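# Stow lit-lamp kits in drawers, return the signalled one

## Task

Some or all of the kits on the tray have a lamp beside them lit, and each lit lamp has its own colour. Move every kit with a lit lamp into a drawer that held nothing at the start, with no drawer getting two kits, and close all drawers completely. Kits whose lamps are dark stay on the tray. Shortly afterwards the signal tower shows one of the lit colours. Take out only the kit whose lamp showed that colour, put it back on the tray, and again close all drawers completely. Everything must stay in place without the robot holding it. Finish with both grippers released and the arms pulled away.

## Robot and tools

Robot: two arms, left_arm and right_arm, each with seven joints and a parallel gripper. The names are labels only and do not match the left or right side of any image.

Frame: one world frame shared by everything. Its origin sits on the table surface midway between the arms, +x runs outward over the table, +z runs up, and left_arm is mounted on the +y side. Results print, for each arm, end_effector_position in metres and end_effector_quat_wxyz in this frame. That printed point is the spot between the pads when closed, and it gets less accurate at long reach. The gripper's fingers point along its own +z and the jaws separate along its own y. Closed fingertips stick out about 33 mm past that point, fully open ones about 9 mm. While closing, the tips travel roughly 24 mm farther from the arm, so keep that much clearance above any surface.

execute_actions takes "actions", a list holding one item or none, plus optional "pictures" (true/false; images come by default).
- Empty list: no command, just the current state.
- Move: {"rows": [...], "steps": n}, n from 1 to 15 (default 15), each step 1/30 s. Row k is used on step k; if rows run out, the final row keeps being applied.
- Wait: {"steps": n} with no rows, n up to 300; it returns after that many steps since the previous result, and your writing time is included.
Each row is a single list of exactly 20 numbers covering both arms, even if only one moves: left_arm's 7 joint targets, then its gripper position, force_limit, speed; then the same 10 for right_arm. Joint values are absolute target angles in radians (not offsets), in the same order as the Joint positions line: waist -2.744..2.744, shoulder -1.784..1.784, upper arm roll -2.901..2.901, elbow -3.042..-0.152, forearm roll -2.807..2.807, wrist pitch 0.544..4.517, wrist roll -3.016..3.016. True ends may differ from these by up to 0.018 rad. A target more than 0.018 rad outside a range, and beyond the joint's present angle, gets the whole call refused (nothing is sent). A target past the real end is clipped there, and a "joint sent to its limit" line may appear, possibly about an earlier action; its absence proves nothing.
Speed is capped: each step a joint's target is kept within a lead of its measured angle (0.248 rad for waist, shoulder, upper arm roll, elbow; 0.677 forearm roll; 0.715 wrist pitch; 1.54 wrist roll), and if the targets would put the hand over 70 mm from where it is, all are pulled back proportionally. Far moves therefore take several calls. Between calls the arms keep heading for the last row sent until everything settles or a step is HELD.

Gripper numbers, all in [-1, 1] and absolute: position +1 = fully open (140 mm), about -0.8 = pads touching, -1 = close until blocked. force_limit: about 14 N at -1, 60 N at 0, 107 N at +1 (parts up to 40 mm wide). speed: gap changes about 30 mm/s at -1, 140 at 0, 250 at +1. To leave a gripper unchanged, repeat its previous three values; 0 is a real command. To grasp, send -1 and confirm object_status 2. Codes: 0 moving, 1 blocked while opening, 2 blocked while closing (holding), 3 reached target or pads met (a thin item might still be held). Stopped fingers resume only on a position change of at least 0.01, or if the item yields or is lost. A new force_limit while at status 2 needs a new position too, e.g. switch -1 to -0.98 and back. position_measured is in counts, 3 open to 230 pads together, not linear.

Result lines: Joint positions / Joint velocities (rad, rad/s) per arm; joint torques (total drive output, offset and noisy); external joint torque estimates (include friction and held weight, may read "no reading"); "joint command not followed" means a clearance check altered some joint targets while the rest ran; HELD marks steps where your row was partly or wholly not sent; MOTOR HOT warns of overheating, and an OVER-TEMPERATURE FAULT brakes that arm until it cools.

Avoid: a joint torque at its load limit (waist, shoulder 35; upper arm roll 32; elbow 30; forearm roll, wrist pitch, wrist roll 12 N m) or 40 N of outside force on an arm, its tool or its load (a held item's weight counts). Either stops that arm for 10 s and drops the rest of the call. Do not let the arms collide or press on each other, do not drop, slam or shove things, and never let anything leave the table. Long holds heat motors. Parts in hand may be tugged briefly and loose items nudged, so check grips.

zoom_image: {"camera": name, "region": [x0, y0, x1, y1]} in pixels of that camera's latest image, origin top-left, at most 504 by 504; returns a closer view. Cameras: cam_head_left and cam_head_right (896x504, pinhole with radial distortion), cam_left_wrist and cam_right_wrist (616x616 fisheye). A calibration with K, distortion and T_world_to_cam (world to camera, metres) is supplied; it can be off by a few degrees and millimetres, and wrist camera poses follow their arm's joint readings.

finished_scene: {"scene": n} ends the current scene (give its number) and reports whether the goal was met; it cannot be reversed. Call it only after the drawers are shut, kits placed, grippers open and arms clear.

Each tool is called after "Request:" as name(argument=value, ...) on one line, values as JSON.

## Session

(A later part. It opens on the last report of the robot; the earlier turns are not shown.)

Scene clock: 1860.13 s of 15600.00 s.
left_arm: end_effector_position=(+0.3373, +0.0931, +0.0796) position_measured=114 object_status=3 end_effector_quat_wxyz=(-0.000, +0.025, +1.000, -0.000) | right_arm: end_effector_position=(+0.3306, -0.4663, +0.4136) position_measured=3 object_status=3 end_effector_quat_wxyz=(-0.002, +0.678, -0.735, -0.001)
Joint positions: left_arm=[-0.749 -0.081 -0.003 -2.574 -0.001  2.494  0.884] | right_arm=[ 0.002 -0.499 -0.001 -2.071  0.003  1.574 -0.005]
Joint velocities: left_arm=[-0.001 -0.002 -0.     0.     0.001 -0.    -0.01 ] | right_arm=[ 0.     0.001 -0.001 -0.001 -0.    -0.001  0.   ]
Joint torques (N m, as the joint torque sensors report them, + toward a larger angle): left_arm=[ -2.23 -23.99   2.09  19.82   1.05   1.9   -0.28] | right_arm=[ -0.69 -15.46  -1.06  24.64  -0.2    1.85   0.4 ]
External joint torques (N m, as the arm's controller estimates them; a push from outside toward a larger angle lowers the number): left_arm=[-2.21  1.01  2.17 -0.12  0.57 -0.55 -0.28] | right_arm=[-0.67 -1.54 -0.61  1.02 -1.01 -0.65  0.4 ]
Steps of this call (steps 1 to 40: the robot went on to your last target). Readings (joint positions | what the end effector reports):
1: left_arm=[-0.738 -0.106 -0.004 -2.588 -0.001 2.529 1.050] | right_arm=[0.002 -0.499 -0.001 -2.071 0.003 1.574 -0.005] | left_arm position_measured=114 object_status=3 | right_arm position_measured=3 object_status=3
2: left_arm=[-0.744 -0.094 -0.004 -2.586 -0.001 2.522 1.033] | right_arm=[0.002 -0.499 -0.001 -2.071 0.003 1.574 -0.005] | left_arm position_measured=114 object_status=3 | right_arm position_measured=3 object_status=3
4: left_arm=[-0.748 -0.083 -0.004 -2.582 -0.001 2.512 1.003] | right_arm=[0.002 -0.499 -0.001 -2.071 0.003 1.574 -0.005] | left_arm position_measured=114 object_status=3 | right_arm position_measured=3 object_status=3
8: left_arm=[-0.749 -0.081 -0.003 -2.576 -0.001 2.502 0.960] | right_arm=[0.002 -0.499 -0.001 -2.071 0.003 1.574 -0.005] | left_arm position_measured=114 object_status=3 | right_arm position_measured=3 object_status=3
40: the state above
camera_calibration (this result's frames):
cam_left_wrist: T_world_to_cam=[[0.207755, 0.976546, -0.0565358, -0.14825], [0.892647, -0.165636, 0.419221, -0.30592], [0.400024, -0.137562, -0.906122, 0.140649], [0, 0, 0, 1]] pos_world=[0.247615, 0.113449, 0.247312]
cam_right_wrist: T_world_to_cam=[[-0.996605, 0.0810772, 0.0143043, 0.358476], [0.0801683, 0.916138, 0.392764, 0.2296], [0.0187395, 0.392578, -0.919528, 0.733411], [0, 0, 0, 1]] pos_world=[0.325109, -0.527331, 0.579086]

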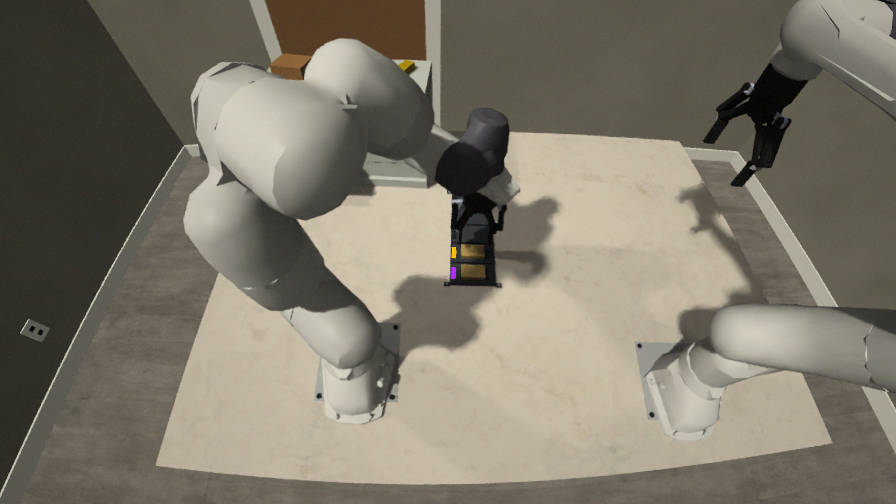

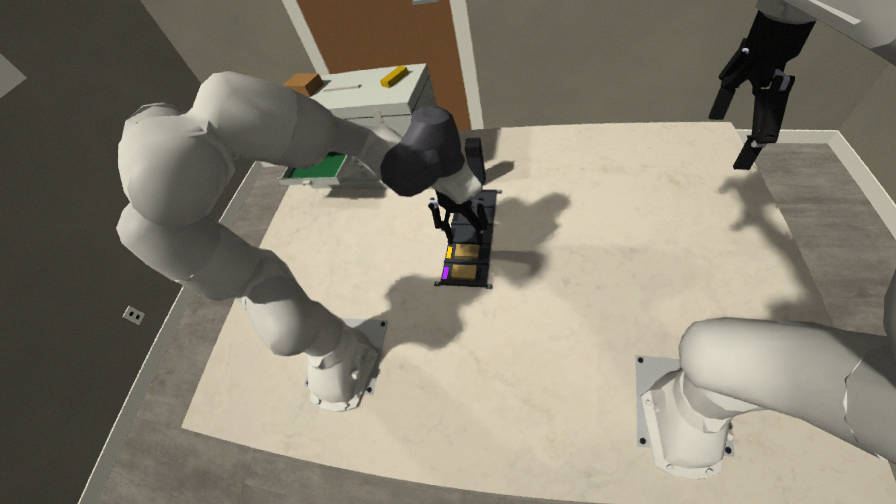

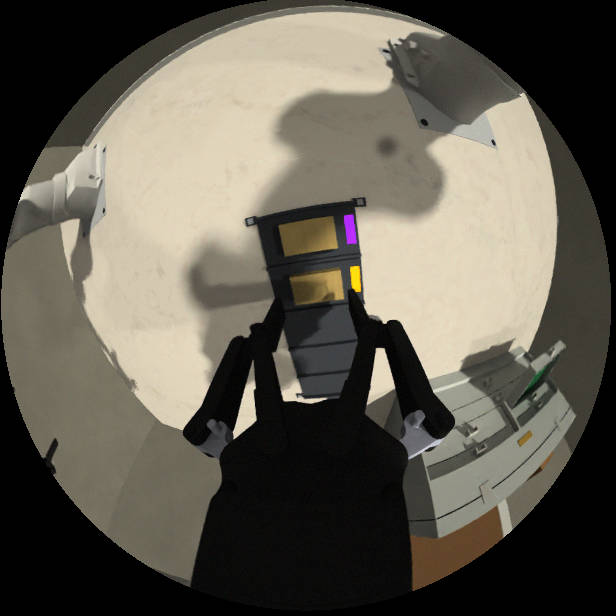

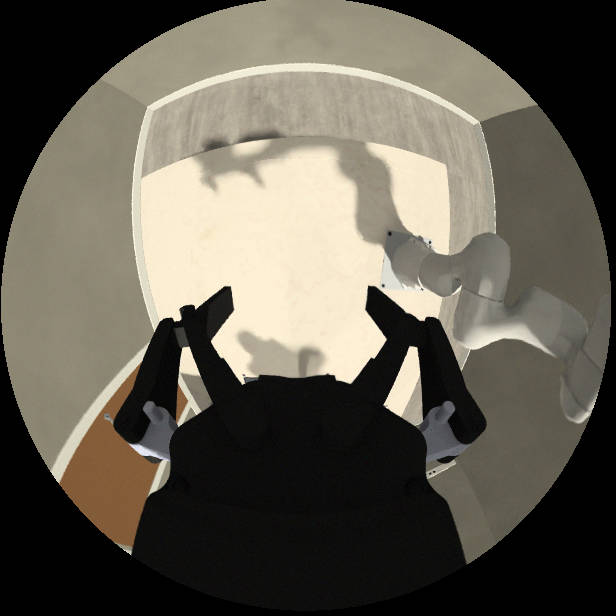

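Request:
execute_actions(actions=[{"rows":[[-0.752,-0.075,0,-2.575,0,2.52,0.875,0.1,-0.3,-0.3,0,-0.5,0,-2.07,0,1.571,0,1,0,0],[-0.752,-0.066,0,-2.577,0,2.54,0.875,0.1,-0.3,-0.3,0,-0.5,0,-2.07,0,1.571,0,1,0,0],[-0.752,-0.055,0,-2.579,0,2.555,0.875,0.1,-0.3,-0.3,0,-0.5,0,-2.07,0,1.571,0,1,0,0],[-0.752,-0.044,0,-2.581,0,2.57,0.875,0.1,-0.3,-0.3,0,-0.5,0,-2.07,0,1.571,0,1,0,0],[-0.752,-0.033,0,-2.583,0,2.583,0.875,0.1,-0.3,-0.3,0,-0.5,0,-2.07,0,1.571,0,1,0,0],[-0.752,-0.022,0,-2.585,0,2.595,0.875,0.1,-0.3,-0.3,0,-0.5,0,-2.07,0,1.571,0,1,0,0],[-0.752,-0.011,0,-2.586,0,2.607,0.875,0.1,-0.3,-0.3,0,-0.5,0,-2.07,0,1.571,0,1,0,0],[-0.752,0.0,0,-2.588,0,2.617,0.875,0.1,-0.3,-0.3,0,-0.5,0,-2.07,0,1.571,0,1,0,0],[-0.752,0.01,0,-2.589,0,2.62,0.875,0.1,-0.3,-0.3,0,-0.5,0,-2.07,0,1.571,0,1,0,0],[-0.752,0.02,0,-2.59,0,2.62,0.875,0.1,-0.3,-0.3,0,-0.5,0,-2.07,0,1.571,0,1,0,0],[-0.752,0.027,0,-2.59,0,2.616,0.875,0.1,-0.3,-0.3,0,-0.5,0,-2.07,0,1.571,0,1,0,0],[-0.752,0.027,0,-2.59,0,2.613,0.875,0.1,-0.3,-0.3,0,-0.5,0,-2.07,0,1.571,0,1,0,0]],"steps":15}], pictures=false)

Request:
execute_actions(actions=[{"rows":[[-0.752,0.027,0,-2.59,0,2.613,0.875,0.1,-0.3,-0.3,0,-0.5,0,-2.07,0,1.571,0,1,0,0],[-0.752,0.027,0,-2.59,0,2.613,0.875,0.1,-0.3,-0.3,0,-0.5,0,-2.07,0,1.571,0,1,0,0],[-0.752,0.027,0,-2.59,0,2.613,0.875,0.1,-0.3,-0.3,0,-0.5,0,-2.07,0,1.571,0,1,0,0],[-0.752,0.027,0,-2.59,0,2.613,0.875,-1,-0.3,-0.5,0,-0.5,0,-2.07,0,1.571,0,1,0,0]],"steps":15}])

Scene clock: 1884.27 s of 15600.00 s.
left_arm: end_effector_position=(+0.3334, +0.0965, +0.0365) position_measured=117 object_status=3 end_effector_quat_wxyz=(-0.007, +0.024, +1.000, +0.005) | right_arm: end_effector_position=(+0.3306, -0.4663, +0.4136) position_measured=3 object_status=3 end_effector_quat_wxyz=(-0.002, +0.678, -0.735, -0.001)
Joint positions: left_arm=[-0.749  0.024 -0.003 -2.59  -0.001  2.598  0.882] | right_arm=[ 0.002 -0.499 -0.001 -2.071  0.003  1.574 -0.005]
Joint velocities: left_arm=[-0.002  0.036 -0.     0.001  0.001  0.059 -0.002] | right_arm=[ 0.001 -0.001 -0.001  0.001  0.001  0.001  0.001]
Joint torques (N m, as the joint torque sensors report them, + toward a larger angle): left_arm=[ -1.99 -27.3    1.44  17.91   0.85   3.32  -0.26] | right_arm=[ -0.62 -15.6   -1.2   24.66  -0.16   1.88   0.43]
External joint torques (N m, as the arm's controller estimates them; a push from outside toward a larger angle lowers the number): left_arm=[-1.95  1.08  1.46 -1.3   0.45  0.72 -0.26] | right_arm=[-0.63 -1.56 -0.78  0.97 -0.97 -0.63  0.43]
Steps of this call (steps 1 to 15: the robot went on to your last target; steps 16 to 90: nothing new was sent; then 20.63 s passed at rest; steps 91 to 105: all 15 steps of this action). Readings (joint positions | what the end effector reports):
91: left_arm=[-0.749 -0.080 -0.003 -2.574 -0.001 2.497 0.882] | right_arm=[0.002 -0.499 -0.001 -2.071 0.003 1.574 -0.005] | left_arm position_measured=114 object_status=0 | right_arm position_measured=3 object_status=3
92: left_arm=[-0.749 -0.078 -0.003 -2.574 -0.001 2.504 0.882] | right_arm=[0.002 -0.499 -0.001 -2.071 0.003 1.574 -0.005] | left_arm position_measured=116 object_status=0 | right_arm position_measured=3 object_status=3
94: left_arm=[-0.749 -0.066 -0.003 -2.575 -0.001 2.523 0.882] | right_arm=[0.002 -0.499 -0.001 -2.071 0.003 1.574 -0.005] | left_arm position_measured=117 object_status=0 | right_arm position_measured=3 object_status=3
98: left_arm=[-0.749 -0.026 -0.003 -2.582 -0.001 2.565 0.882] | right_arm=[0.002 -0.499 -0.001 -2.071 0.003 1.574 -0.005] | left_arm position_measured=117 object_status=0 | right_arm position_measured=3 object_status=3
105: the state above

Scene clock: 1884.77 s of 15600.00 s.
left_arm: end_effector_position=(+0.3353, +0.0948, +0.0371) position_measured=132 object_status=2 end_effector_quat_wxyz=(-0.004, +0.024, +1.000, +0.003) | right_arm: end_effector_position=(+0.3306, -0.4663, +0.4136) position_measured=3 object_status=3 end_effector_quat_wxyz=(-0.002, +0.678, -0.735, -0.001)
Joint positions: left_arm=[-0.749  0.025 -0.002 -2.59  -0.001  2.606  0.882] | right_arm=[ 0.002 -0.499 -0.001 -2.071  0.003  1.574 -0.005]
Joint velocities: left_arm=[-0.001  0.001 -0.    -0.     0.     0.001 -0.002] | right_arm=[ 0.    -0.001 -0.     0.001  0.     0.001 -0.001]
Joint torques (N m, as the joint torque sensors report them, + toward a larger angle): left_arm=[ -1.8  -24.82   1.87  17.74   0.98   3.69  -0.22] | right_arm=[ -0.58 -16.05  -0.67  25.13  -0.11   1.86   0.35]
External joint torques (N m, as the arm's controller estimates them; a push from outside toward a larger angle lowers the number): left_arm=[-1.71  1.89  1.94 -0.36  0.57  1.27 -0.22] | right_arm=[-0.59 -2.14 -0.28  1.5  -0.92 -0.65  0.35]
Steps of this call (steps 1 to 15: all 15 steps of this action). Readings (joint positions | what the end effector reports):
1: left_arm=[-0.749 0.025 -0.003 -2.590 -0.001 2.600 0.882] | right_arm=[0.002 -0.499 -0.001 -2.071 0.003 1.574 -0.005] | left_arm position_measured=117 object_status=3 | right_arm position_measured=3 object_status=3
2: left_arm=[-0.749 0.025 -0.003 -2.590 -0.001 2.601 0.882] | right_arm=[0.002 -0.499 -0.001 -2.071 0.003 1.574 -0.005] | left_arm position_measured=117 object_status=3 | right_arm position_measured=3 object_status=3
4: left_arm=[-0.749 0.025 -0.003 -2.590 -0.001 2.604 0.882] | right_arm=[0.002 -0.499 -0.001 -2.071 0.003 1.574 -0.005] | left_arm position_measured=117 object_status=0 | right_arm position_measured=3 object_status=3
8: left_arm=[-0.749 0.025 -0.002 -2.590 -0.001 2.606 0.882] | right_arm=[0.002 -0.499 -0.001 -2.071 0.003 1.574 -0.005] | left_arm position_measured=132 object_status=0 | right_arm position_measured=3 object_status=3
15: the state above
camera_calibration (this result's frames):
cam_left_wrist: T_world_to_cam=[[0.204743, 0.977437, -0.0519266, -0.151223], [0.896014, -0.165805, 0.411907, -0.286894], [0.394004, -0.130862, -0.909745, 0.104638], [0, 0, 0, 1]] pos_world=[0.246795, 0.113935, 0.205515]
cam_right_wrist: T_world_to_cam=[[-0.996605, 0.0810769, 0.0143013, 0.358477], [0.0801669, 0.916139, 0.392762, 0.229601], [0.0187419, 0.392575, -0.919529, 0.733412], [0, 0, 0, 1]] pos_world=[0.325108, -0.52733, 0.579088]

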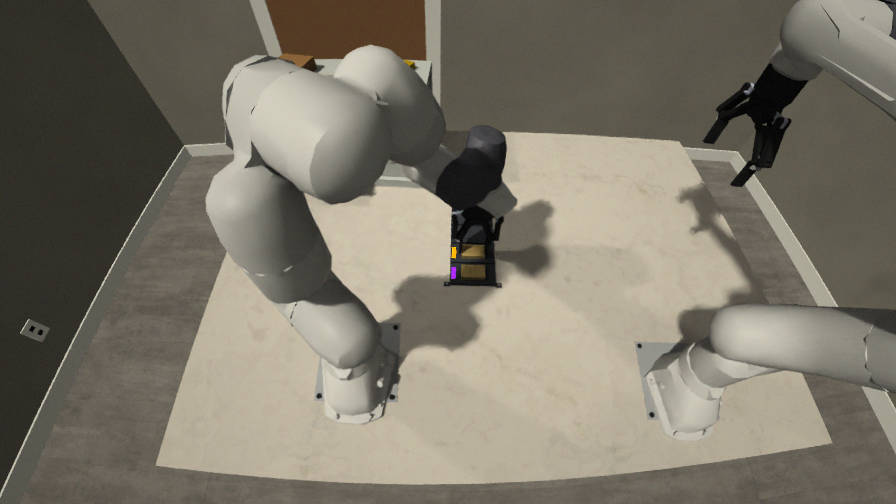

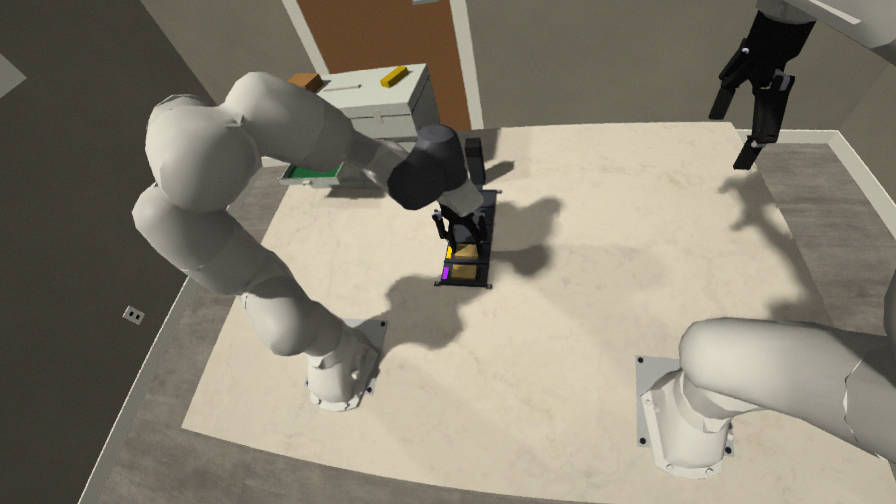

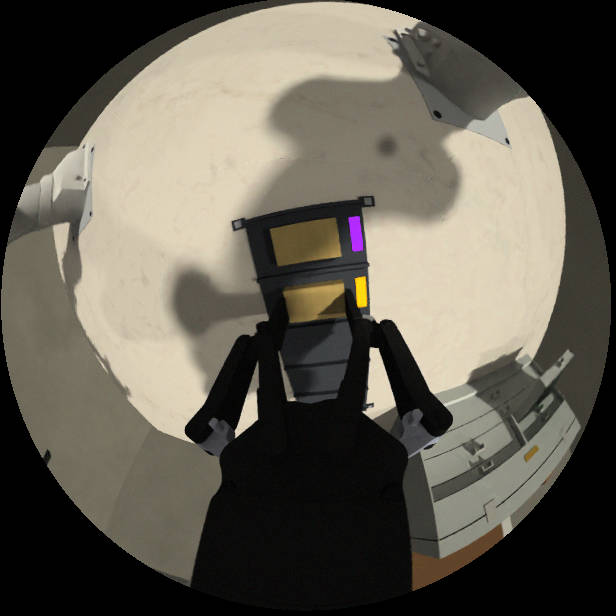

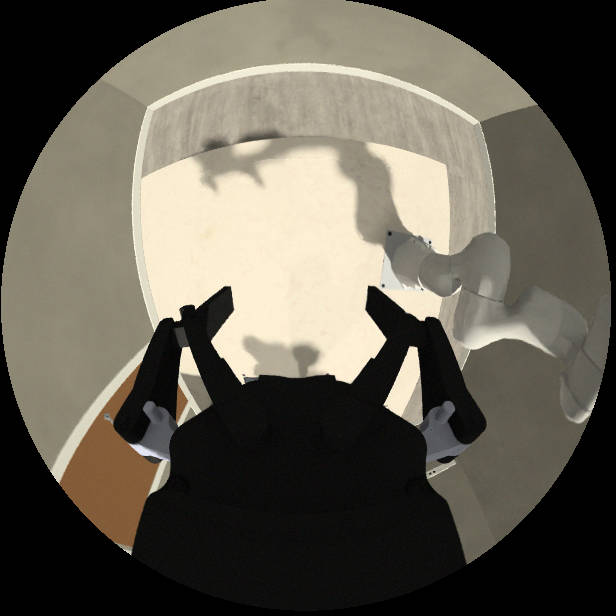

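Request:
execute_actions(actions=[{"rows":[[-0.752,0.02,0,-2.589,0,2.58,0.875,-1,-0.3,-0.5,0,-0.5,0,-2.07,0,1.571,0,1,0,0],[-0.752,0.008,0,-2.588,0,2.56,0.875,-1,-0.3,-0.5,0,-0.5,0,-2.07,0,1.571,0,1,0,0],[-0.752,-0.01,0,-2.586,0,2.535,0.875,-1,-0.3,-0.5,0,-0.5,0,-2.07,0,1.571,0,1,0,0],[-0.752,-0.03,0,-2.583,0,2.51,0.875,-1,-0.3,-0.5,0,-0.5,0,-2.07,0,1.571,0,1,0,0],[-0.752,-0.055,0,-2.578,0,2.47,0.875,-1,-0.3,-0.5,0,-0.5,0,-2.07,0,1.571,0,1,0,0],[-0.752,-0.08,0,-2.57,0,2.43,0.875,-1,-0.3,-0.5,0,-0.5,0,-2.07,0,1.571,0,1,0,0],[-0.752,-0.11,0,-2.55,0,2.38,0.875,-1,-0.3,-0.5,0,-0.5,0,-2.07,0,1.571,0,1,0,0],[-0.752,-0.14,0,-2.525,0,2.32,0.875,-1,-0.3,-0.5,0,-0.5,0,-2.07,0,1.571,0,1,0,0],[-0.752,-0.17,0,-2.495,0,2.26,0.875,-1,-0.3,-0.5,0,-0.5,0,-2.07,0,1.571,0,1,0,0],[-0.752,-0.195,0,-2.46,0,2.2,0.875,-1,-0.3,-0.5,0,-0.5,0,-2.07,0,1.571,0,1,0,0],[-0.752,-0.22,0,-2.425,0,2.14,0.875,-1,-0.3,-0.5,0,-0.5,0,-2.07,0,1.571,0,1,0,0],[-0.752,-0.24,0,-2.39,0,2.08,0.875,-1,-0.3,-0.5,0,-0.5,0,-2.07,0,1.571,0,1,0,0],[-0.752,-0.26,0,-2.355,0,2.03,0.875,-1,-0.3,-0.5,0,-0.5,0,-2.07,0,1.571,0,1,0,0],[-0.752,-0.275,0,-2.325,0,2.015,0.875,-1,-0.3,-0.5,0,-0.5,0,-2.07,0,1.571,0,1,0,0],[-0.752,-0.286,0,-2.303,0,2.015,0.875,-1,-0.3,-0.5,0,-0.5,0,-2.07,0,1.571,0,1,0,0]],"steps":15}], pictures=false)

Request:
execute_actions(actions=[{"rows":[[0.384,-0.286,0,-2.303,0,2.015,2.03,-1,-0.3,-0.5,0,-0.5,0,-2.07,0,1.571,0,1,0,0]],"steps":15}], pictures=false)

Request:
execute_actions(actions=[{"rows":[[0.384,-0.286,0,-2.303,0,2.015,2.03,-1,-0.3,-0.5,0,-0.5,0,-2.07,0,1.571,0,1,0,0]],"steps":12}], pictures=false)

Request:
execute_actions(actions=[{"rows":[[0.384,-0.26,0,-2.273,0,2.0,2.03,-1,-0.3,-0.5,0,-0.5,0,-2.07,0,1.571,0,1,0,0],[0.384,-0.23,0,-2.24,0,1.99,2.03,-1,-0.3,-0.5,0,-0.5,0,-2.07,0,1.571,0,1,0,0],[0.384,-0.2,0,-2.205,0,1.985,2.03,-1,-0.3,-0.5,0,-0.5,0,-2.07,0,1.571,0,1,0,0],[0.384,-0.17,0,-2.17,0,1.98,2.03,-1,-0.3,-0.5,0,-0.5,0,-2.07,0,1.571,0,1,0,0],[0.384,-0.14,0,-2.136,0,1.975,2.03,-1,-0.3,-0.5,0,-0.5,0,-2.07,0,1.571,0,1,0,0],[0.384,-0.11,0,-2.102,0,1.97,2.03,-1,-0.3,-0.5,0,-0.5,0,-2.07,0,1.571,0,1,0,0],[0.384,-0.08,0,-2.068,0,1.965,2.03,-1,-0.3,-0.5,0,-0.5,0,-2.07,0,1.571,0,1,0,0],[0.384,-0.05,0,-2.034,0,1.96,2.03,-1,-0.3,-0.5,0,-0.5,0,-2.07,0,1.571,0,1,0,0],[0.384,-0.02,0,-2.0,0,1.957,2.03,-1,-0.3,-0.5,0,-0.5,0,-2.07,0,1.571,0,1,0,0],[0.384,0.01,0,-1.965,0,1.957,2.03,-1,-0.3,-0.5,0,-0.5,0,-2.07,0,1.571,0,1,0,0],[0.384,0.04,0,-1.931,0,1.957,2.03,-1,-0.3,-0.5,0,-0.5,0,-2.07,0,1.571,0,1,0,0],[0.384,0.07,0,-1.897,0,1.957,2.03,-1,-0.3,-0.5,0,-0.5,0,-2.07,0,1.571,0,1,0,0],[0.384,0.095,0,-1.868,0,1.957,2.03,-1,-0.3,-0.5,0,-0.5,0,-2.07,0,1.571,0,1,0,0],[0.384,0.1155,0,-1.845,0,1.957,2.03,-1,-0.3,-0.5,0,-0.5,0,-2.07,0,1.571,0,1,0,0]],"steps":15}], pictures=false)

Request:
execute_actions(actions=[{"steps":20}])

Scene clock: 1942.40 s of 15600.00 s.
left_arm: end_effector_position=(+0.3662, +0.0667, +0.2193) position_measured=132 object_status=2 end_effector_quat_wxyz=(+0.024, +0.024, +0.999, -0.021) | right_arm: end_effector_position=(+0.3306, -0.4663, +0.4136) position_measured=3 object_status=3 end_effector_quat_wxyz=(-0.002, +0.678, -0.735, -0.001)
Joint positions: left_arm=[-0.749 -0.249 -0.002 -2.363 -0.001  2.177  0.881] | right_arm=[ 0.002 -0.499 -0.001 -2.071  0.003  1.574 -0.005]
Joint velocities: left_arm=[-0.002 -0.572 -0.     0.882  0.001 -0.908  0.   ] | right_arm=[ 0.     0.001  0.001 -0.     0.     0.    -0.001]
Joint torques (N m, as the joint torque sensors report them, + toward a larger angle): left_arm=[ -1.92 -16.41   1.5   16.69   1.22   0.61  -0.24] | right_arm=[ -0.79 -15.68  -0.67  24.42  -0.22   1.88   0.34]
External joint torques (N m, as the arm's controller estimates them; a push from outside toward a larger angle lowers the number): left_arm=[-1.94 -1.48  1.69  1.31  0.58 -0.78 -0.24] | right_arm=[-0.83 -1.69 -0.31  0.77 -1.03 -0.63  0.34]
Steps of this call (steps 1 to 15: the robot went on to your last target; steps 16 to 90: nothing new was sent; then 54.13 s passed at rest; steps 91 to 105: all 15 steps of this action). Readings (joint positions | what the end effector reports):
91: left_arm=[-0.749 0.024 -0.002 -2.590 -0.001 2.603 0.881] | right_arm=[0.002 -0.499 -0.001 -2.071 0.003 1.574 -0.005] | left_arm position_measured=132 object_status=2 | right_arm position_measured=3 object_status=3
92: left_arm=[-0.749 0.022 -0.002 -2.590 -0.001 2.596 0.881] | right_arm=[0.002 -0.499 -0.001 -2.071 0.003 1.574 -0.005] | left_arm position_measured=132 object_status=2 | right_arm position_measured=3 object_status=3
94: left_arm=[-0.749 0.005 -0.002 -2.590 -0.001 2.572 0.881] | right_arm=[0.002 -0.499 -0.001 -2.071 0.003 1.574 -0.005] | left_arm position_measured=132 object_status=2 | right_arm position_measured=3 object_status=3
98: left_arm=[-0.749 -0.075 -0.002 -2.566 -0.001 2.471 0.881] | right_arm=[0.002 -0.499 -0.001 -2.071 0.003 1.574 -0.005] | left_arm position_measured=132 object_status=2 | right_arm position_measured=3 object_status=3
105: the state above

Scene clock: 1942.90 s of 15600.00 s.
left_arm: end_effector_position=(+0.4778, +0.3394, +0.2498) position_measured=132 object_status=2 end_effector_quat_wxyz=(+0.016, +0.044, +0.999, -0.001) | right_arm: end_effector_position=(+0.3306, -0.4663, +0.4136) position_measured=3 object_status=3 end_effector_quat_wxyz=(-0.002, +0.678, -0.735, -0.001)
Joint positions: left_arm=[-0.12  -0.283 -0.003 -2.307 -0.002  2.057  1.551] | right_arm=[ 0.002 -0.499 -0.001 -2.071  0.003  1.574 -0.005]
Joint velocities: left_arm=[ 1.295 -0.001  0.082  0.004  0.    -0.109  0.869] | right_arm=[-0.002  0.001  0.001  0.001  0.001  0.001  0.001]
Joint torques (N m, as the joint torque sensors report them, + toward a larger angle): left_arm=[ -3.2  -22.96  -2.65  24.85   1.16   1.82   0.63] | right_arm=[ -0.92 -15.79  -1.    24.67  -0.19   1.88   0.41]
External joint torques (N m, as the arm's controller estimates them; a push from outside toward a larger angle lowers the number): left_arm=[ 1.81 -0.09  1.22  1.28  0.45 -0.51  0.64] | right_arm=[-0.95 -1.72 -0.63  0.95 -1.   -0.64  0.41]
Steps of this call (steps 1 to 15: all 15 steps of this action). Readings (joint positions | what the end effector reports):
1: left_arm=[-0.722 -0.265 -0.015 -2.342 -0.002 2.164 0.942] | right_arm=[0.002 -0.499 -0.001 -2.071 0.003 1.574 -0.005] | left_arm position_measured=132 object_status=2 | right_arm position_measured=3 object_status=3
2: left_arm=[-0.686 -0.274 -0.018 -2.330 -0.002 2.152 1.002] | right_arm=[0.002 -0.499 -0.001 -2.071 0.003 1.574 -0.005] | left_arm position_measured=132 object_status=2 | right_arm position_measured=3 object_status=3
4: left_arm=[-0.606 -0.282 -0.015 -2.317 -0.002 2.131 1.111] | right_arm=[0.002 -0.499 -0.001 -2.071 0.003 1.574 -0.005] | left_arm position_measured=132 object_status=2 | right_arm position_measured=3 object_status=3
8: left_arm=[-0.435 -0.283 -0.009 -2.310 -0.002 2.095 1.299] | right_arm=[0.002 -0.499 -0.001 -2.071 0.003 1.574 -0.005] | left_arm position_measured=132 object_status=2 | right_arm position_measured=3 object_status=3
15: the state above

Scene clock: 1943.30 s of 15600.00 s.
left_arm: end_effector_position=(+0.4368, +0.5667, +0.2478) position_measured=132 object_status=2 end_effector_quat_wxyz=(+0.002, -0.059, +0.998, -0.001) | right_arm: end_effector_position=(+0.3306, -0.4663, +0.4136) position_measured=3 object_status=3 end_effector_quat_wxyz=(-0.002, +0.678, -0.735, -0.001)
Joint positions: left_arm=[ 0.368 -0.283  0.01  -2.305 -0.001  2.027  1.845] | right_arm=[ 0.002 -0.499 -0.001 -2.071  0.003  1.574 -0.005]
Joint velocities: left_arm=[ 0.336 -0.002  0.016 -0.     0.001 -0.052  0.591] | right_arm=[-0.     0.001 -0.     0.001  0.002  0.     0.001]
Joint torques (N m, as the joint torque sensors report them, + toward a larger angle): left_arm=[ -7.25 -22.87  -7.29  25.7    1.17   2.05   0.49] | right_arm=[ -0.94 -15.88  -0.72  24.58  -0.21   1.89   0.36]
External joint torques (N m, as the arm's controller estimates them; a push from outside toward a larger angle lowers the number): left_arm=[ 0.8  -1.01  1.63  1.56  0.75 -0.39  0.51] | right_arm=[-0.92 -1.91 -0.28  0.93 -1.02 -0.62  0.36]
Steps of this call (steps 1 to 12: all 12 steps of this action). Readings (joint positions | what the end effector reports):
1: left_arm=[-0.073 -0.283 -0.003 -2.307 -0.002 2.053 1.579] | right_arm=[0.002 -0.499 -0.001 -2.071 0.003 1.574 -0.005] | left_arm position_measured=132 object_status=2 | right_arm position_measured=3 object_status=3
2: left_arm=[-0.027 -0.283 -0.002 -2.307 -0.002 2.050 1.606] | right_arm=[0.002 -0.499 -0.001 -2.071 0.003 1.574 -0.005] | left_arm position_measured=132 object_status=2 | right_arm position_measured=3 object_status=3
4: left_arm=[0.067 -0.283 -0.002 -2.306 -0.002 2.045 1.656] | right_arm=[0.002 -0.499 -0.001 -2.071 0.003 1.574 -0.005] | left_arm position_measured=132 object_status=2 | right_arm position_measured=3 object_status=3
8: left_arm=[0.255 -0.283 -0.001 -2.306 -0.002 2.036 1.747] | right_arm=[0.002 -0.499 -0.001 -2.071 0.003 1.574 -0.005] | left_arm position_measured=132 object_status=2 | right_arm position_measured=3 object_status=3
12: the state above

Scene clock: 1943.80 s of 15600.00 s.
left_arm: end_effector_position=(+0.5464, +0.6163, +0.2500) position_measured=132 object_status=2 end_effector_quat_wxyz=(+0.000, +0.010, +1.000, -0.000) | right_arm: end_effector_position=(+0.3306, -0.4663, +0.4136) position_measured=3 object_status=3 end_effector_quat_wxyz=(-0.002, +0.678, -0.735, -0.001)
Joint positions: left_arm=[ 0.382  0.082  0.003 -1.887 -0.001  1.969  1.989] | right_arm=[ 0.002 -0.499 -0.001 -2.071  0.003  1.574 -0.005]
Joint velocities: left_arm=[-0.     0.514 -0.002  0.505 -0.    -0.019  0.114] | right_arm=[-0.001 -0.001 -0.002  0.001 -0.    -0.     0.002]
Joint torques (N m, as the joint torque sensors report them, + toward a larger angle): left_arm=[ -0.33 -40.33  -0.26  24.06   1.15   1.2    0.4 ] | right_arm=[ -0.91 -15.67  -1.15  24.24  -0.18   1.91   0.37]
External joint torques (N m, as the arm's controller estimates them; a push from outside toward a larger angle lowers the number): left_arm=[-0.55  0.54 -0.61  0.87  0.43 -0.66  0.4 ] | right_arm=[-0.75 -1.56 -0.52  0.51 -0.97 -0.6   0.37]
Steps of this call (steps 1 to 15: all 15 steps of this action). Readings (joint positions | what the end effector reports):
1: left_arm=[0.376 -0.278 0.010 -2.298 -0.001 2.021 1.863] | right_arm=[0.002 -0.499 -0.001 -2.071 0.003 1.574 -0.005] | left_arm position_measured=132 object_status=2 | right_arm position_measured=3 object_status=3
2: left_arm=[0.380 -0.266 0.010 -2.282 -0.001 2.016 1.880] | right_arm=[0.002 -0.499 -0.001 -2.071 0.003 1.574 -0.005] | left_arm position_measured=132 object_status=2 | right_arm position_measured=3 object_status=3
4: left_arm=[0.382 -0.224 0.007 -2.231 -0.001 2.005 1.908] | right_arm=[0.002 -0.499 -0.001 -2.071 0.003 1.574 -0.005] | left_arm position_measured=132 object_status=2 | right_arm position_measured=3 object_status=3
8: left_arm=[0.382 -0.114 0.003 -2.104 -0.001 1.986 1.949] | right_arm=[0.002 -0.499 -0.001 -2.071 0.003 1.574 -0.005] | left_arm position_measured=132 object_status=2 | right_arm position_measured=3 object_status=3
15: the state above

Scene clock: 1944.47 s of 15600.00 s.
left_arm: end_effector_position=(+0.5555, +0.6200, +0.2481) position_measured=132 object_status=2 end_effector_quat_wxyz=(-0.001, +0.025, +1.000, -0.001) | right_arm: end_effector_position=(+0.3306, -0.4663, +0.4136) position_measured=3 object_status=3 end_effector_quat_wxyz=(-0.002, +0.678, -0.735, -0.001)
Joint positions: left_arm=[ 0.382  0.115  0.002 -1.848 -0.001  1.961  2.019] | right_arm=[ 0.002 -0.499 -0.001 -2.071  0.003  1.574 -0.005]
Joint velocities: left_arm=[-0.    -0.001 -0.    -0.001 -0.001 -0.001  0.013] | right_arm=[ 0.001  0.    -0.001  0.     0.    -0.001 -0.   ]
Joint torques (N m, as the joint torque sensors report them, + toward a larger angle): left_arm=[  0.35 -35.6   -0.68  25.15   1.23   2.11   0.36] | right_arm=[ -0.6  -15.39  -0.86  24.39  -0.16   1.85   0.37]
External joint torques (N m, as the arm's controller estimates them; a push from outside toward a larger angle lowers the number): left_arm=[ 0.34  0.32 -0.81  0.96  0.45 -0.3   0.36] | right_arm=[-0.57 -1.31 -0.4   0.65 -0.96 -0.67  0.37]
Steps of this call (steps 1 to 20: the robot went on to your last target). Readings (joint positions | what the end effector reports):
1: left_arm=[0.382 0.096 0.002 -1.874 -0.001 1.968 1.992] | right_arm=[0.002 -0.499 -0.001 -2.071 0.003 1.574 -0.005] | left_arm position_measured=132 object_status=2 | right_arm position_measured=3 object_status=3
2: left_arm=[0.382 0.105 0.002 -1.866 -0.001 1.967 1.996] | right_arm=[0.002 -0.499 -0.001 -2.071 0.003 1.574 -0.005] | left_arm position_measured=132 object_status=2 | right_arm position_measured=3 object_status=3
4: left_arm=[0.382 0.113 0.002 -1.857 -0.001 1.964 2.001] | right_arm=[0.002 -0.499 -0.001 -2.071 0.003 1.574 -0.005] | left_arm position_measured=132 object_status=2 | right_arm position_measured=3 object_status=3
8: left_arm=[0.382 0.115 0.002 -1.850 -0.001 1.962 2.009] | right_arm=[0.002 -0.499 -0.001 -2.071 0.003 1.574 -0.005] | left_arm position_measured=132 object_status=2 | right_arm position_measured=3 object_status=3
20: the state above
camera_calibration (this result's frames):
cam_left_wrist: T_world_to_cam=[[0.207712, 0.976483, -0.0577694, -0.698293], [0.893408, -0.165328, 0.417719, -0.484356], [0.398345, -0.138377, -0.906738, 0.280103], [0, 0, 0, 1]] pos_world=[0.466193, 0.640554, 0.415965]
cam_right_wrist: T_world_to_cam=[[-0.996605, 0.0810777, 0.0142949, 0.35848], [0.0801652, 0.916141, 0.392758, 0.229603], [0.0187478, 0.39257, -0.919531, 0.733412], [0, 0, 0, 1]] pos_world=[0.325107, -0.52733, 0.579092]

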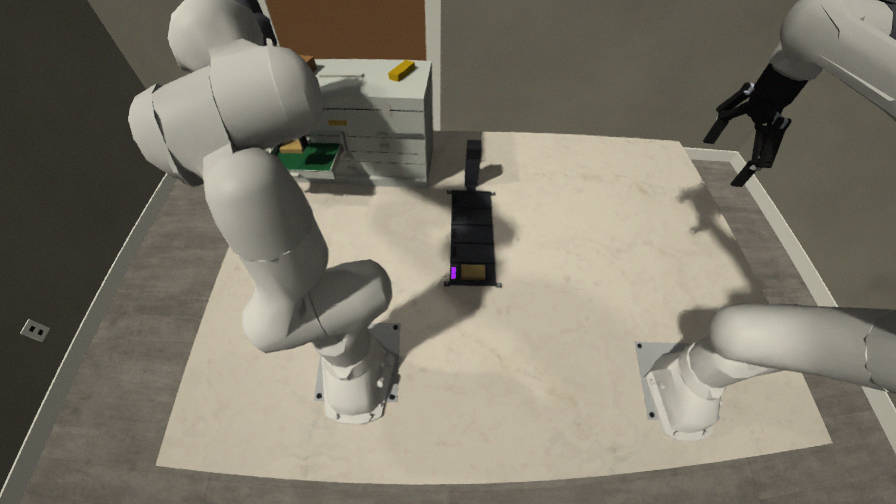

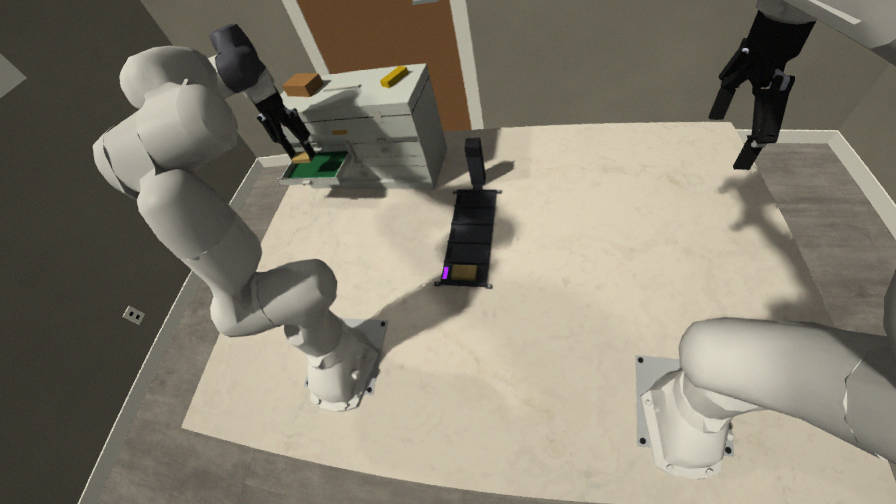

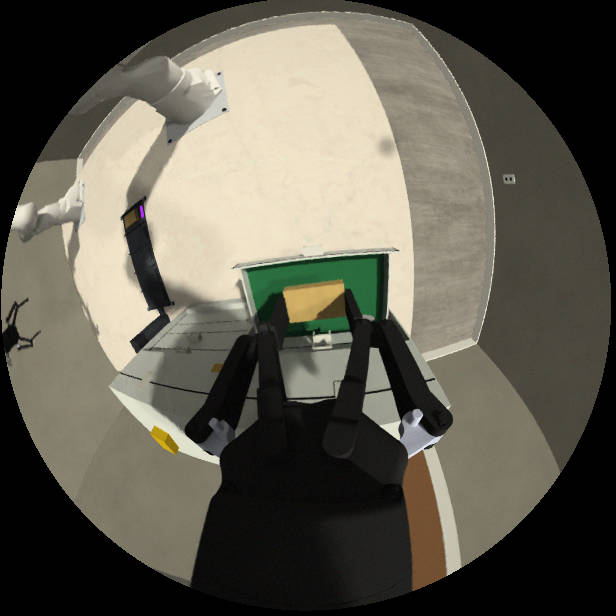

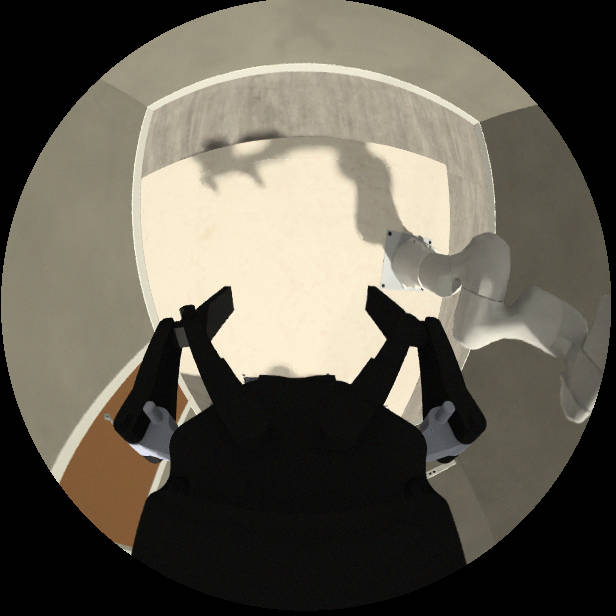

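Request:
execute_actions(actions=[{"rows":[[0.384,0.117,0,-1.852,0,2.01,2.03,-1,-0.3,-0.5,0,-0.5,0,-2.07,0,1.571,0,1,0,0],[0.384,0.12,0,-1.859,0,2.03,2.03,-1,-0.3,-0.5,0,-0.5,0,-2.07,0,1.571,0,1,0,0],[0.384,0.123,0,-1.867,0,2.045,2.03,-1,-0.3,-0.5,0,-0.5,0,-2.07,0,1.571,0,1,0,0],[0.384,0.127,0,-1.876,0,2.06,2.03,-1,-0.3,-0.5,0,-0.5,0,-2.07,0,1.571,0,1,0,0],[0.384,0.131,0,-1.885,0,2.075,2.03,-1,-0.3,-0.5,0,-0.5,0,-2.07,0,1.571,0,1,0,0],[0.384,0.135,0,-1.894,0,2.09,2.03,-1,-0.3,-0.5,0,-0.5,0,-2.07,0,1.571,0,1,0,0],[0.384,0.139,0,-1.903,0,2.1,2.03,-1,-0.3,-0.5,0,-0.5,0,-2.07,0,1.571,0,1,0,0],[0.384,0.143,0,-1.911,0,2.105,2.03,-1,-0.3,-0.5,0,-0.5,0,-2.07,0,1.571,0,1,0,0],[0.384,0.148,0,-1.919,0,2.11,2.03,-1,-0.3,-0.5,0,-0.5,0,-2.07,0,1.571,0,1,0,0],[0.384,0.152,0,-1.927,0,2.11,2.03,-1,-0.3,-0.5,0,-0.5,0,-2.07,0,1.571,0,1,0,0],[0.384,0.156,0,-1.935,0,2.11,2.03,-1,-0.3,-0.5,0,-0.5,0,-2.07,0,1.571,0,1,0,0]],"steps":15}], pictures=false)

Request:
execute_actions(actions=[{"rows":[[0.384,0.157,0,-1.936,0,2.115,2.03,-1,-0.3,-0.5,0,-0.5,0,-2.07,0,1.571,0,1,0,0],[0.384,0.158,0,-1.938,0,2.118,2.03,-1,-0.3,-0.5,0,-0.5,0,-2.07,0,1.571,0,1,0,0],[0.384,0.159,0,-1.939,0,2.121,2.03,-1,-0.3,-0.5,0,-0.5,0,-2.07,0,1.571,0,1,0,0],[0.384,0.16,0,-1.94,0,2.124,2.03,-1,-0.3,-0.5,0,-0.5,0,-2.07,0,1.571,0,1,0,0],[0.384,0.161,0,-1.942,0,2.127,2.03,-1,-0.3,-0.5,0,-0.5,0,-2.07,0,1.571,0,1,0,0],[0.384,0.162,0,-1.943,0,2.129,2.03,-1,-0.3,-0.5,0,-0.5,0,-2.07,0,1.571,0,1,0,0],[0.384,0.163,0,-1.944,0,2.131,2.03,-1,-0.3,-0.5,0,-0.5,0,-2.07,0,1.571,0,1,0,0],[0.384,0.164,0,-1.946,0,2.133,2.03,-1,-0.3,-0.5,0,-0.5,0,-2.07,0,1.571,0,1,0,0],[0.384,0.165,0,-1.947,0,2.133,2.03,-1,-0.3,-0.5,0,-0.5,0,-2.07,0,1.571,0,1,0,0],[0.384,0.167,0,-1.949,0,2.133,2.03,-1,-0.3,-0.5,0,-0.5,0,-2.07,0,1.571,0,1,0,0]],"steps":15}], pictures=false)

Scene clock: 1974.43 s of 15600.00 s.
left_arm: end_effector_position=(+0.5558, +0.6201, +0.1931) position_measured=132 object_status=2 end_effector_quat_wxyz=(-0.001, +0.027, +1.000, -0.001) | right_arm: end_effector_position=(+0.3306, -0.4663, +0.4136) position_measured=3 object_status=3 end_effector_quat_wxyz=(-0.002, +0.678, -0.735, -0.001)
Joint positions: left_arm=[ 0.382  0.158  0.002 -1.935 -0.001  2.09   2.023] | right_arm=[ 0.002 -0.499 -0.001 -2.071  0.003  1.574 -0.005]
Joint velocities: left_arm=[-0.001  0.028  0.001 -0.048 -0.     0.077  0.   ] | right_arm=[-0.001  0.     0.003 -0.    -0.     0.     0.002]
Joint torques (N m, as the joint torque sensors report them, + toward a larger angle): left_arm=[  0.9  -39.89  -1.4   25.44   1.29   3.68   0.39] | right_arm=[ -0.56 -15.61  -0.94  24.58  -0.18   1.85   0.32]
External joint torques (N m, as the arm's controller estimates them; a push from outside toward a larger angle lowers the number): left_arm=[ 0.97  0.3  -1.5  -0.38  0.52  0.98  0.39] | right_arm=[-0.61 -1.61 -0.61  0.94 -0.99 -0.66  0.32]
Steps of this call (steps 1 to 15: the robot went on to your last target; steps 16 to 90: nothing new was sent; then 26.47 s passed at rest; steps 91 to 105: all 15 steps of this action). Readings (joint positions | what the end effector reports):
91: left_arm=[0.382 0.115 0.002 -1.849 -0.001 1.967 2.023] | right_arm=[0.002 -0.499 -0.001 -2.071 0.003 1.574 -0.005] | left_arm position_measured=132 object_status=2 | right_arm position_measured=3 object_status=3
92: left_arm=[0.382 0.116 0.002 -1.851 -0.001 1.977 2.023] | right_arm=[0.002 -0.499 -0.001 -2.071 0.003 1.574 -0.005] | left_arm position_measured=132 object_status=2 | right_arm position_measured=3 object_status=3
94: left_arm=[0.382 0.118 0.002 -1.860 -0.001 2.001 2.023] | right_arm=[0.002 -0.499 -0.001 -2.071 0.003 1.574 -0.005] | left_arm position_measured=132 object_status=2 | right_arm position_measured=3 object_status=3
98: left_arm=[0.382 0.131 0.002 -1.891 -0.001 2.050 2.023] | right_arm=[0.002 -0.499 -0.001 -2.071 0.003 1.574 -0.005] | left_arm position_measured=132 object_status=2 | right_arm position_measured=3 object_status=3
105: the state above

Scene clock: 1974.93 s of 15600.00 s.
left_arm: end_effector_position=(+0.5592, +0.6215, +0.1847) position_measured=132 object_status=2 end_effector_quat_wxyz=(+0.004, +0.027, +1.000, +0.002) | right_arm: end_effector_position=(+0.3306, -0.4663, +0.4136) position_measured=3 object_status=3 end_effector_quat_wxyz=(-0.002, +0.678, -0.735, -0.001)
Joint positions: left_arm=[ 0.382  0.167  0.002 -1.949 -0.001  2.125  2.023] | right_arm=[ 0.002 -0.499 -0.001 -2.071  0.003  1.574 -0.005]
Joint velocities: left_arm=[-0.001  0.007 -0.    -0.007 -0.     0.016 -0.001] | right_arm=[-0.001  0.    -0.    -0.001 -0.     0.    -0.   ]
Joint torques (N m, as the joint torque sensors report them, + toward a larger angle): left_arm=[  0.93 -37.86  -1.1   22.88   1.22   3.41   0.37] | right_arm=[ -0.5  -15.34  -0.7   24.28  -0.17   1.9    0.42]
External joint torques (N m, as the arm's controller estimates them; a push from outside toward a larger angle lowers the number): left_arm=[ 0.96 -0.33 -1.25 -1.06  0.49  0.93  0.37] | right_arm=[-0.49 -1.45 -0.27  0.67 -0.98 -0.6   0.42]
Steps of this call (steps 1 to 15: all 15 steps of this action). Readings (joint positions | what the end effector reports):
1: left_arm=[0.382 0.159 0.002 -1.936 -0.001 2.093 2.023] | right_arm=[0.002 -0.499 -0.001 -2.071 0.003 1.574 -0.005] | left_arm position_measured=132 object_status=2 | right_arm position_measured=3 object_status=3
2: left_arm=[0.382 0.159 0.002 -1.937 -0.001 2.096 2.023] | right_arm=[0.002 -0.499 -0.001 -2.071 0.003 1.574 -0.005] | left_arm position_measured=132 object_status=2 | right_arm position_measured=3 object_status=3
4: left_arm=[0.382 0.159 0.002 -1.938 -0.001 2.103 2.023] | right_arm=[0.002 -0.499 -0.001 -2.071 0.003 1.574 -0.005] | left_arm position_measured=132 object_status=2 | right_arm position_measured=3 object_status=3
8: left_arm=[0.382 0.161 0.002 -1.942 -0.001 2.116 2.023] | right_arm=[0.002 -0.499 -0.001 -2.071 0.003 1.574 -0.005] | left_arm position_measured=132 object_status=2 | right_arm position_measured=3 object_status=3
15: the state above

Request:
execute_actions(actions=[{"rows":[[0.384,0.168,0,-1.95,0,2.138,2.03,-1,-0.3,-0.5,0,-0.5,0,-2.07,0,1.571,0,1,0,0],[0.384,0.169,0,-1.952,0,2.14,2.03,-1,-0.3,-0.5,0,-0.5,0,-2.07,0,1.571,0,1,0,0],[0.384,0.17,0,-1.953,0,2.142,2.03,-1,-0.3,-0.5,0,-0.5,0,-2.07,0,1.571,0,1,0,0],[0.384,0.171,0,-1.954,0,2.144,2.03,-1,-0.3,-0.5,0,-0.5,0,-2.07,0,1.571,0,1,0,0],[0.384,0.172,0,-1.956,0,2.146,2.03,-1,-0.3,-0.5,0,-0.5,0,-2.07,0,1.571,0,1,0,0],[0.384,0.173,0,-1.957,0,2.148,2.03,-1,-0.3,-0.5,0,-0.5,0,-2.07,0,1.571,0,1,0,0],[0.384,0.174,0,-1.958,0,2.148,2.03,-1,-0.3,-0.5,0,-0.5,0,-2.07,0,1.571,0,1,0,0],[0.384,0.176,0,-1.96,0,2.148,2.03,-1,-0.3,-0.5,0,-0.5,0,-2.07,0,1.571,0,1,0,0]],"steps":14}], pictures=false)

Scene clock: 1991.00 s of 15600.00 s.
left_arm: end_effector_position=(+0.5583, +0.6212, +0.1759) position_measured=132 object_status=2 end_effector_quat_wxyz=(+0.003, +0.027, +1.000, +0.001) | right_arm: end_effector_position=(+0.3306, -0.4663, +0.4136) position_measured=3 object_status=3 end_effector_quat_wxyz=(-0.002, +0.678, -0.735, -0.001)
Joint positions: left_arm=[ 0.382  0.176  0.002 -1.96  -0.001  2.141  2.023] | right_arm=[ 0.002 -0.499 -0.001 -2.071  0.003  1.574 -0.005]
Joint velocities: left_arm=[-0.     0.001  0.    -0.    -0.002  0.007  0.001] | right_arm=[ 0.    -0.001  0.    -0.     0.001 -0.001  0.   ]
Joint torques (N m, as the joint torque sensors report them, + toward a larger angle): left_arm=[  0.95 -36.93  -0.62  22.65   1.15   3.37   0.36] | right_arm=[ -0.67 -15.96  -1.19  24.73  -0.18   1.89   0.4 ]
External joint torques (N m, as the arm's controller estimates them; a push from outside toward a larger angle lowers the number): left_arm=[ 0.95  0.04 -0.8  -0.68  0.44  0.96  0.36] | right_arm=[-0.68 -1.91 -0.78  1.06 -0.99 -0.61  0.4 ]
Steps of this call (steps 1 to 15: the robot went on to your last target; steps 16 to 90: nothing new was sent; then 12.60 s passed at rest; steps 91 to 104: all 14 steps of this action). Readings (joint positions | what the end effector reports):
91: left_arm=[0.382 0.167 0.002 -1.949 -0.001 2.129 2.023] | right_arm=[0.002 -0.499 -0.001 -2.071 0.003 1.574 -0.005] | left_arm position_measured=132 object_status=2 | right_arm position_measured=3 object_status=3
92: left_arm=[0.382 0.167 0.002 -1.950 -0.001 2.130 2.023] | right_arm=[0.002 -0.499 -0.001 -2.071 0.003 1.574 -0.005] | left_arm position_measured=132 object_status=2 | right_arm position_measured=3 object_status=3
94: left_arm=[0.382 0.168 0.002 -1.951 -0.001 2.133 2.023] | right_arm=[0.002 -0.499 -0.001 -2.071 0.003 1.574 -0.005] | left_arm position_measured=132 object_status=2 | right_arm position_measured=3 object_status=3
98: left_arm=[0.382 0.172 0.002 -1.956 -0.001 2.138 2.023] | right_arm=[0.002 -0.499 -0.001 -2.071 0.003 1.574 -0.005] | left_arm position_measured=132 object_status=2 | right_arm position_measured=3 object_status=3
104: the state above

Request:
execute_actions(actions=[])

Scene clock: 2031.67 s of 15600.00 s.
left_arm: end_effector_position=(+0.5587, +0.6213, +0.1760) position_measured=132 object_status=2 end_effector_quat_wxyz=(+0.003, +0.027, +1.000, +0.001) | right_arm: end_effector_position=(+0.3306, -0.4663, +0.4136) position_measured=3 object_status=3 end_effector_quat_wxyz=(-0.002, +0.678, -0.735, -0.001)
Joint positions: left_arm=[ 0.382  0.176  0.002 -1.96  -0.001  2.143  2.023] | right_arm=[ 0.002 -0.499 -0.001 -2.071  0.003  1.574 -0.005]
Joint velocities: left_arm=[ 0.002 -0.001  0.    -0.001  0.001 -0.     0.   ] | right_arm=[-0.001  0.    -0.002  0.     0.    -0.001 -0.001]
Joint torques (N m, as the joint torque sensors report them, + toward a larger angle): left_arm=[  0.32 -36.28  -0.8   22.83   1.15   3.44   0.47] | right_arm=[ -0.59 -15.39  -1.19  24.59  -0.17   1.82   0.38]
External joint torques (N m, as the arm's controller estimates them; a push from outside toward a larger angle lowers the number): left_arm=[ 0.18  0.89 -1.12 -0.61  0.43  1.01  0.47] | right_arm=[-0.54 -1.25 -0.7   0.86 -0.97 -0.68  0.38]
Steps of this call (steps 1 to 15: the robot went on to your last target; steps 16 to 90: nothing new was sent; then 37.67 s passed at rest). Readings (joint positions | what the end effector reports):
1: left_arm=[0.382 0.176 0.002 -1.960 -0.001 2.142 2.023] | right_arm=[0.002 -0.499 -0.001 -2.071 0.003 1.574 -0.005] | left_arm position_measured=132 object_status=2 | right_arm position_measured=3 object_status=3
2: left_arm=[0.382 0.176 0.002 -1.960 -0.001 2.142 2.023] | right_arm=[0.002 -0.499 -0.001 -2.071 0.003 1.574 -0.005] | left_arm position_measured=132 object_status=2 | right_arm position_measured=3 object_status=3
4: left_arm=[0.382 0.176 0.002 -1.960 -0.001 2.142 2.023] | right_arm=[0.002 -0.499 -0.001 -2.071 0.003 1.574 -0.005] | left_arm position_measured=132 object_status=2 | right_arm position_measured=3 object_status=3
8: left_arm=[0.382 0.176 0.002 -1.960 -0.001 2.142 2.023] | right_arm=[0.002 -0.499 -0.001 -2.071 0.003 1.574 -0.005] | left_arm position_measured=132 object_status=2 | right_arm position_measured=3 object_status=3
90: the state above
All arms were judged still, so your last target was given up. Only a new action makes them travel on or press farther. Fingers that are still opening or closing keep moving.
camera_calibration (this result's frames):
cam_left_wrist: T_world_to_cam=[[0.212106, 0.975859, -0.0520514, -0.707478], [0.889001, -0.17056, 0.424955, -0.452426], [0.405819, -0.136409, -0.903717, 0.207709], [0, 0, 0, 1]] pos_world=[0.467975, 0.641567, 0.343146]
cam_right_wrist: T_world_to_cam=[[-0.996605, 0.0810783, 0.0142906, 0.358482], [0.0801642, 0.916143, 0.392754, 0.229605], [0.0187516, 0.392566, -0.919533, 0.733414], [0, 0, 0, 1]] pos_world=[0.325106, -0.527329, 0.579096]

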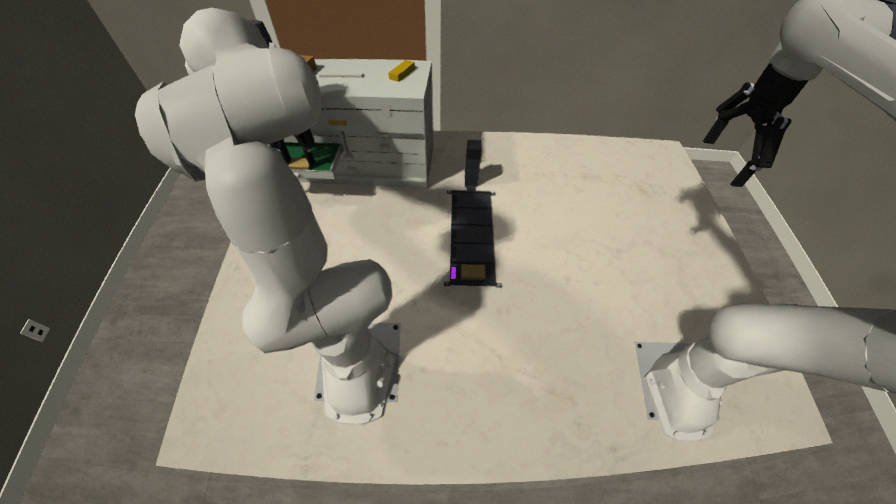

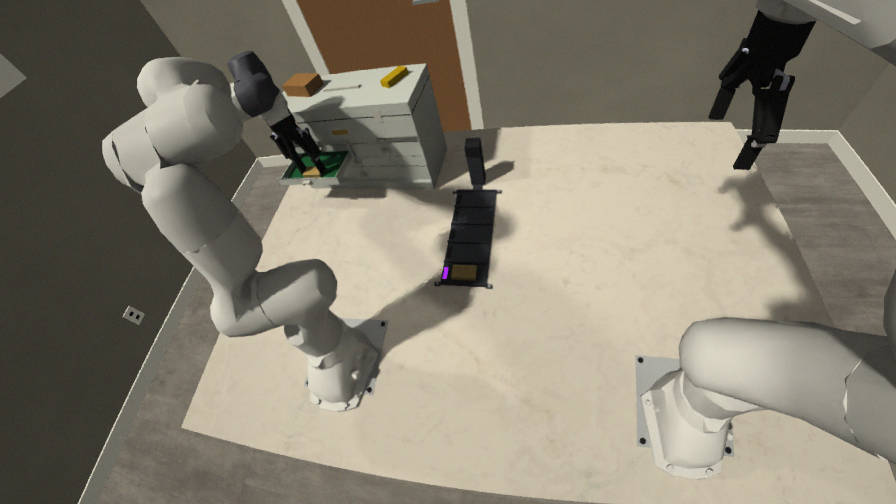

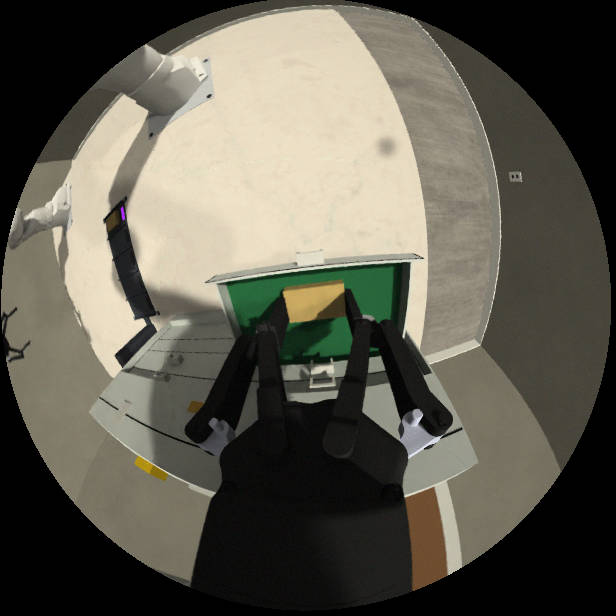

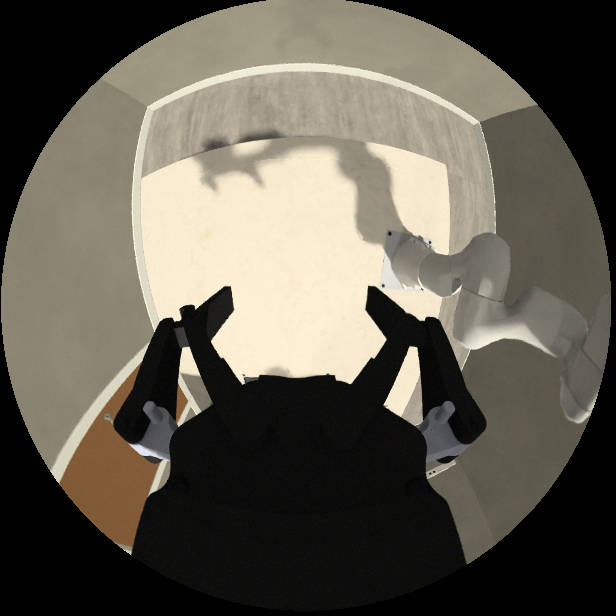

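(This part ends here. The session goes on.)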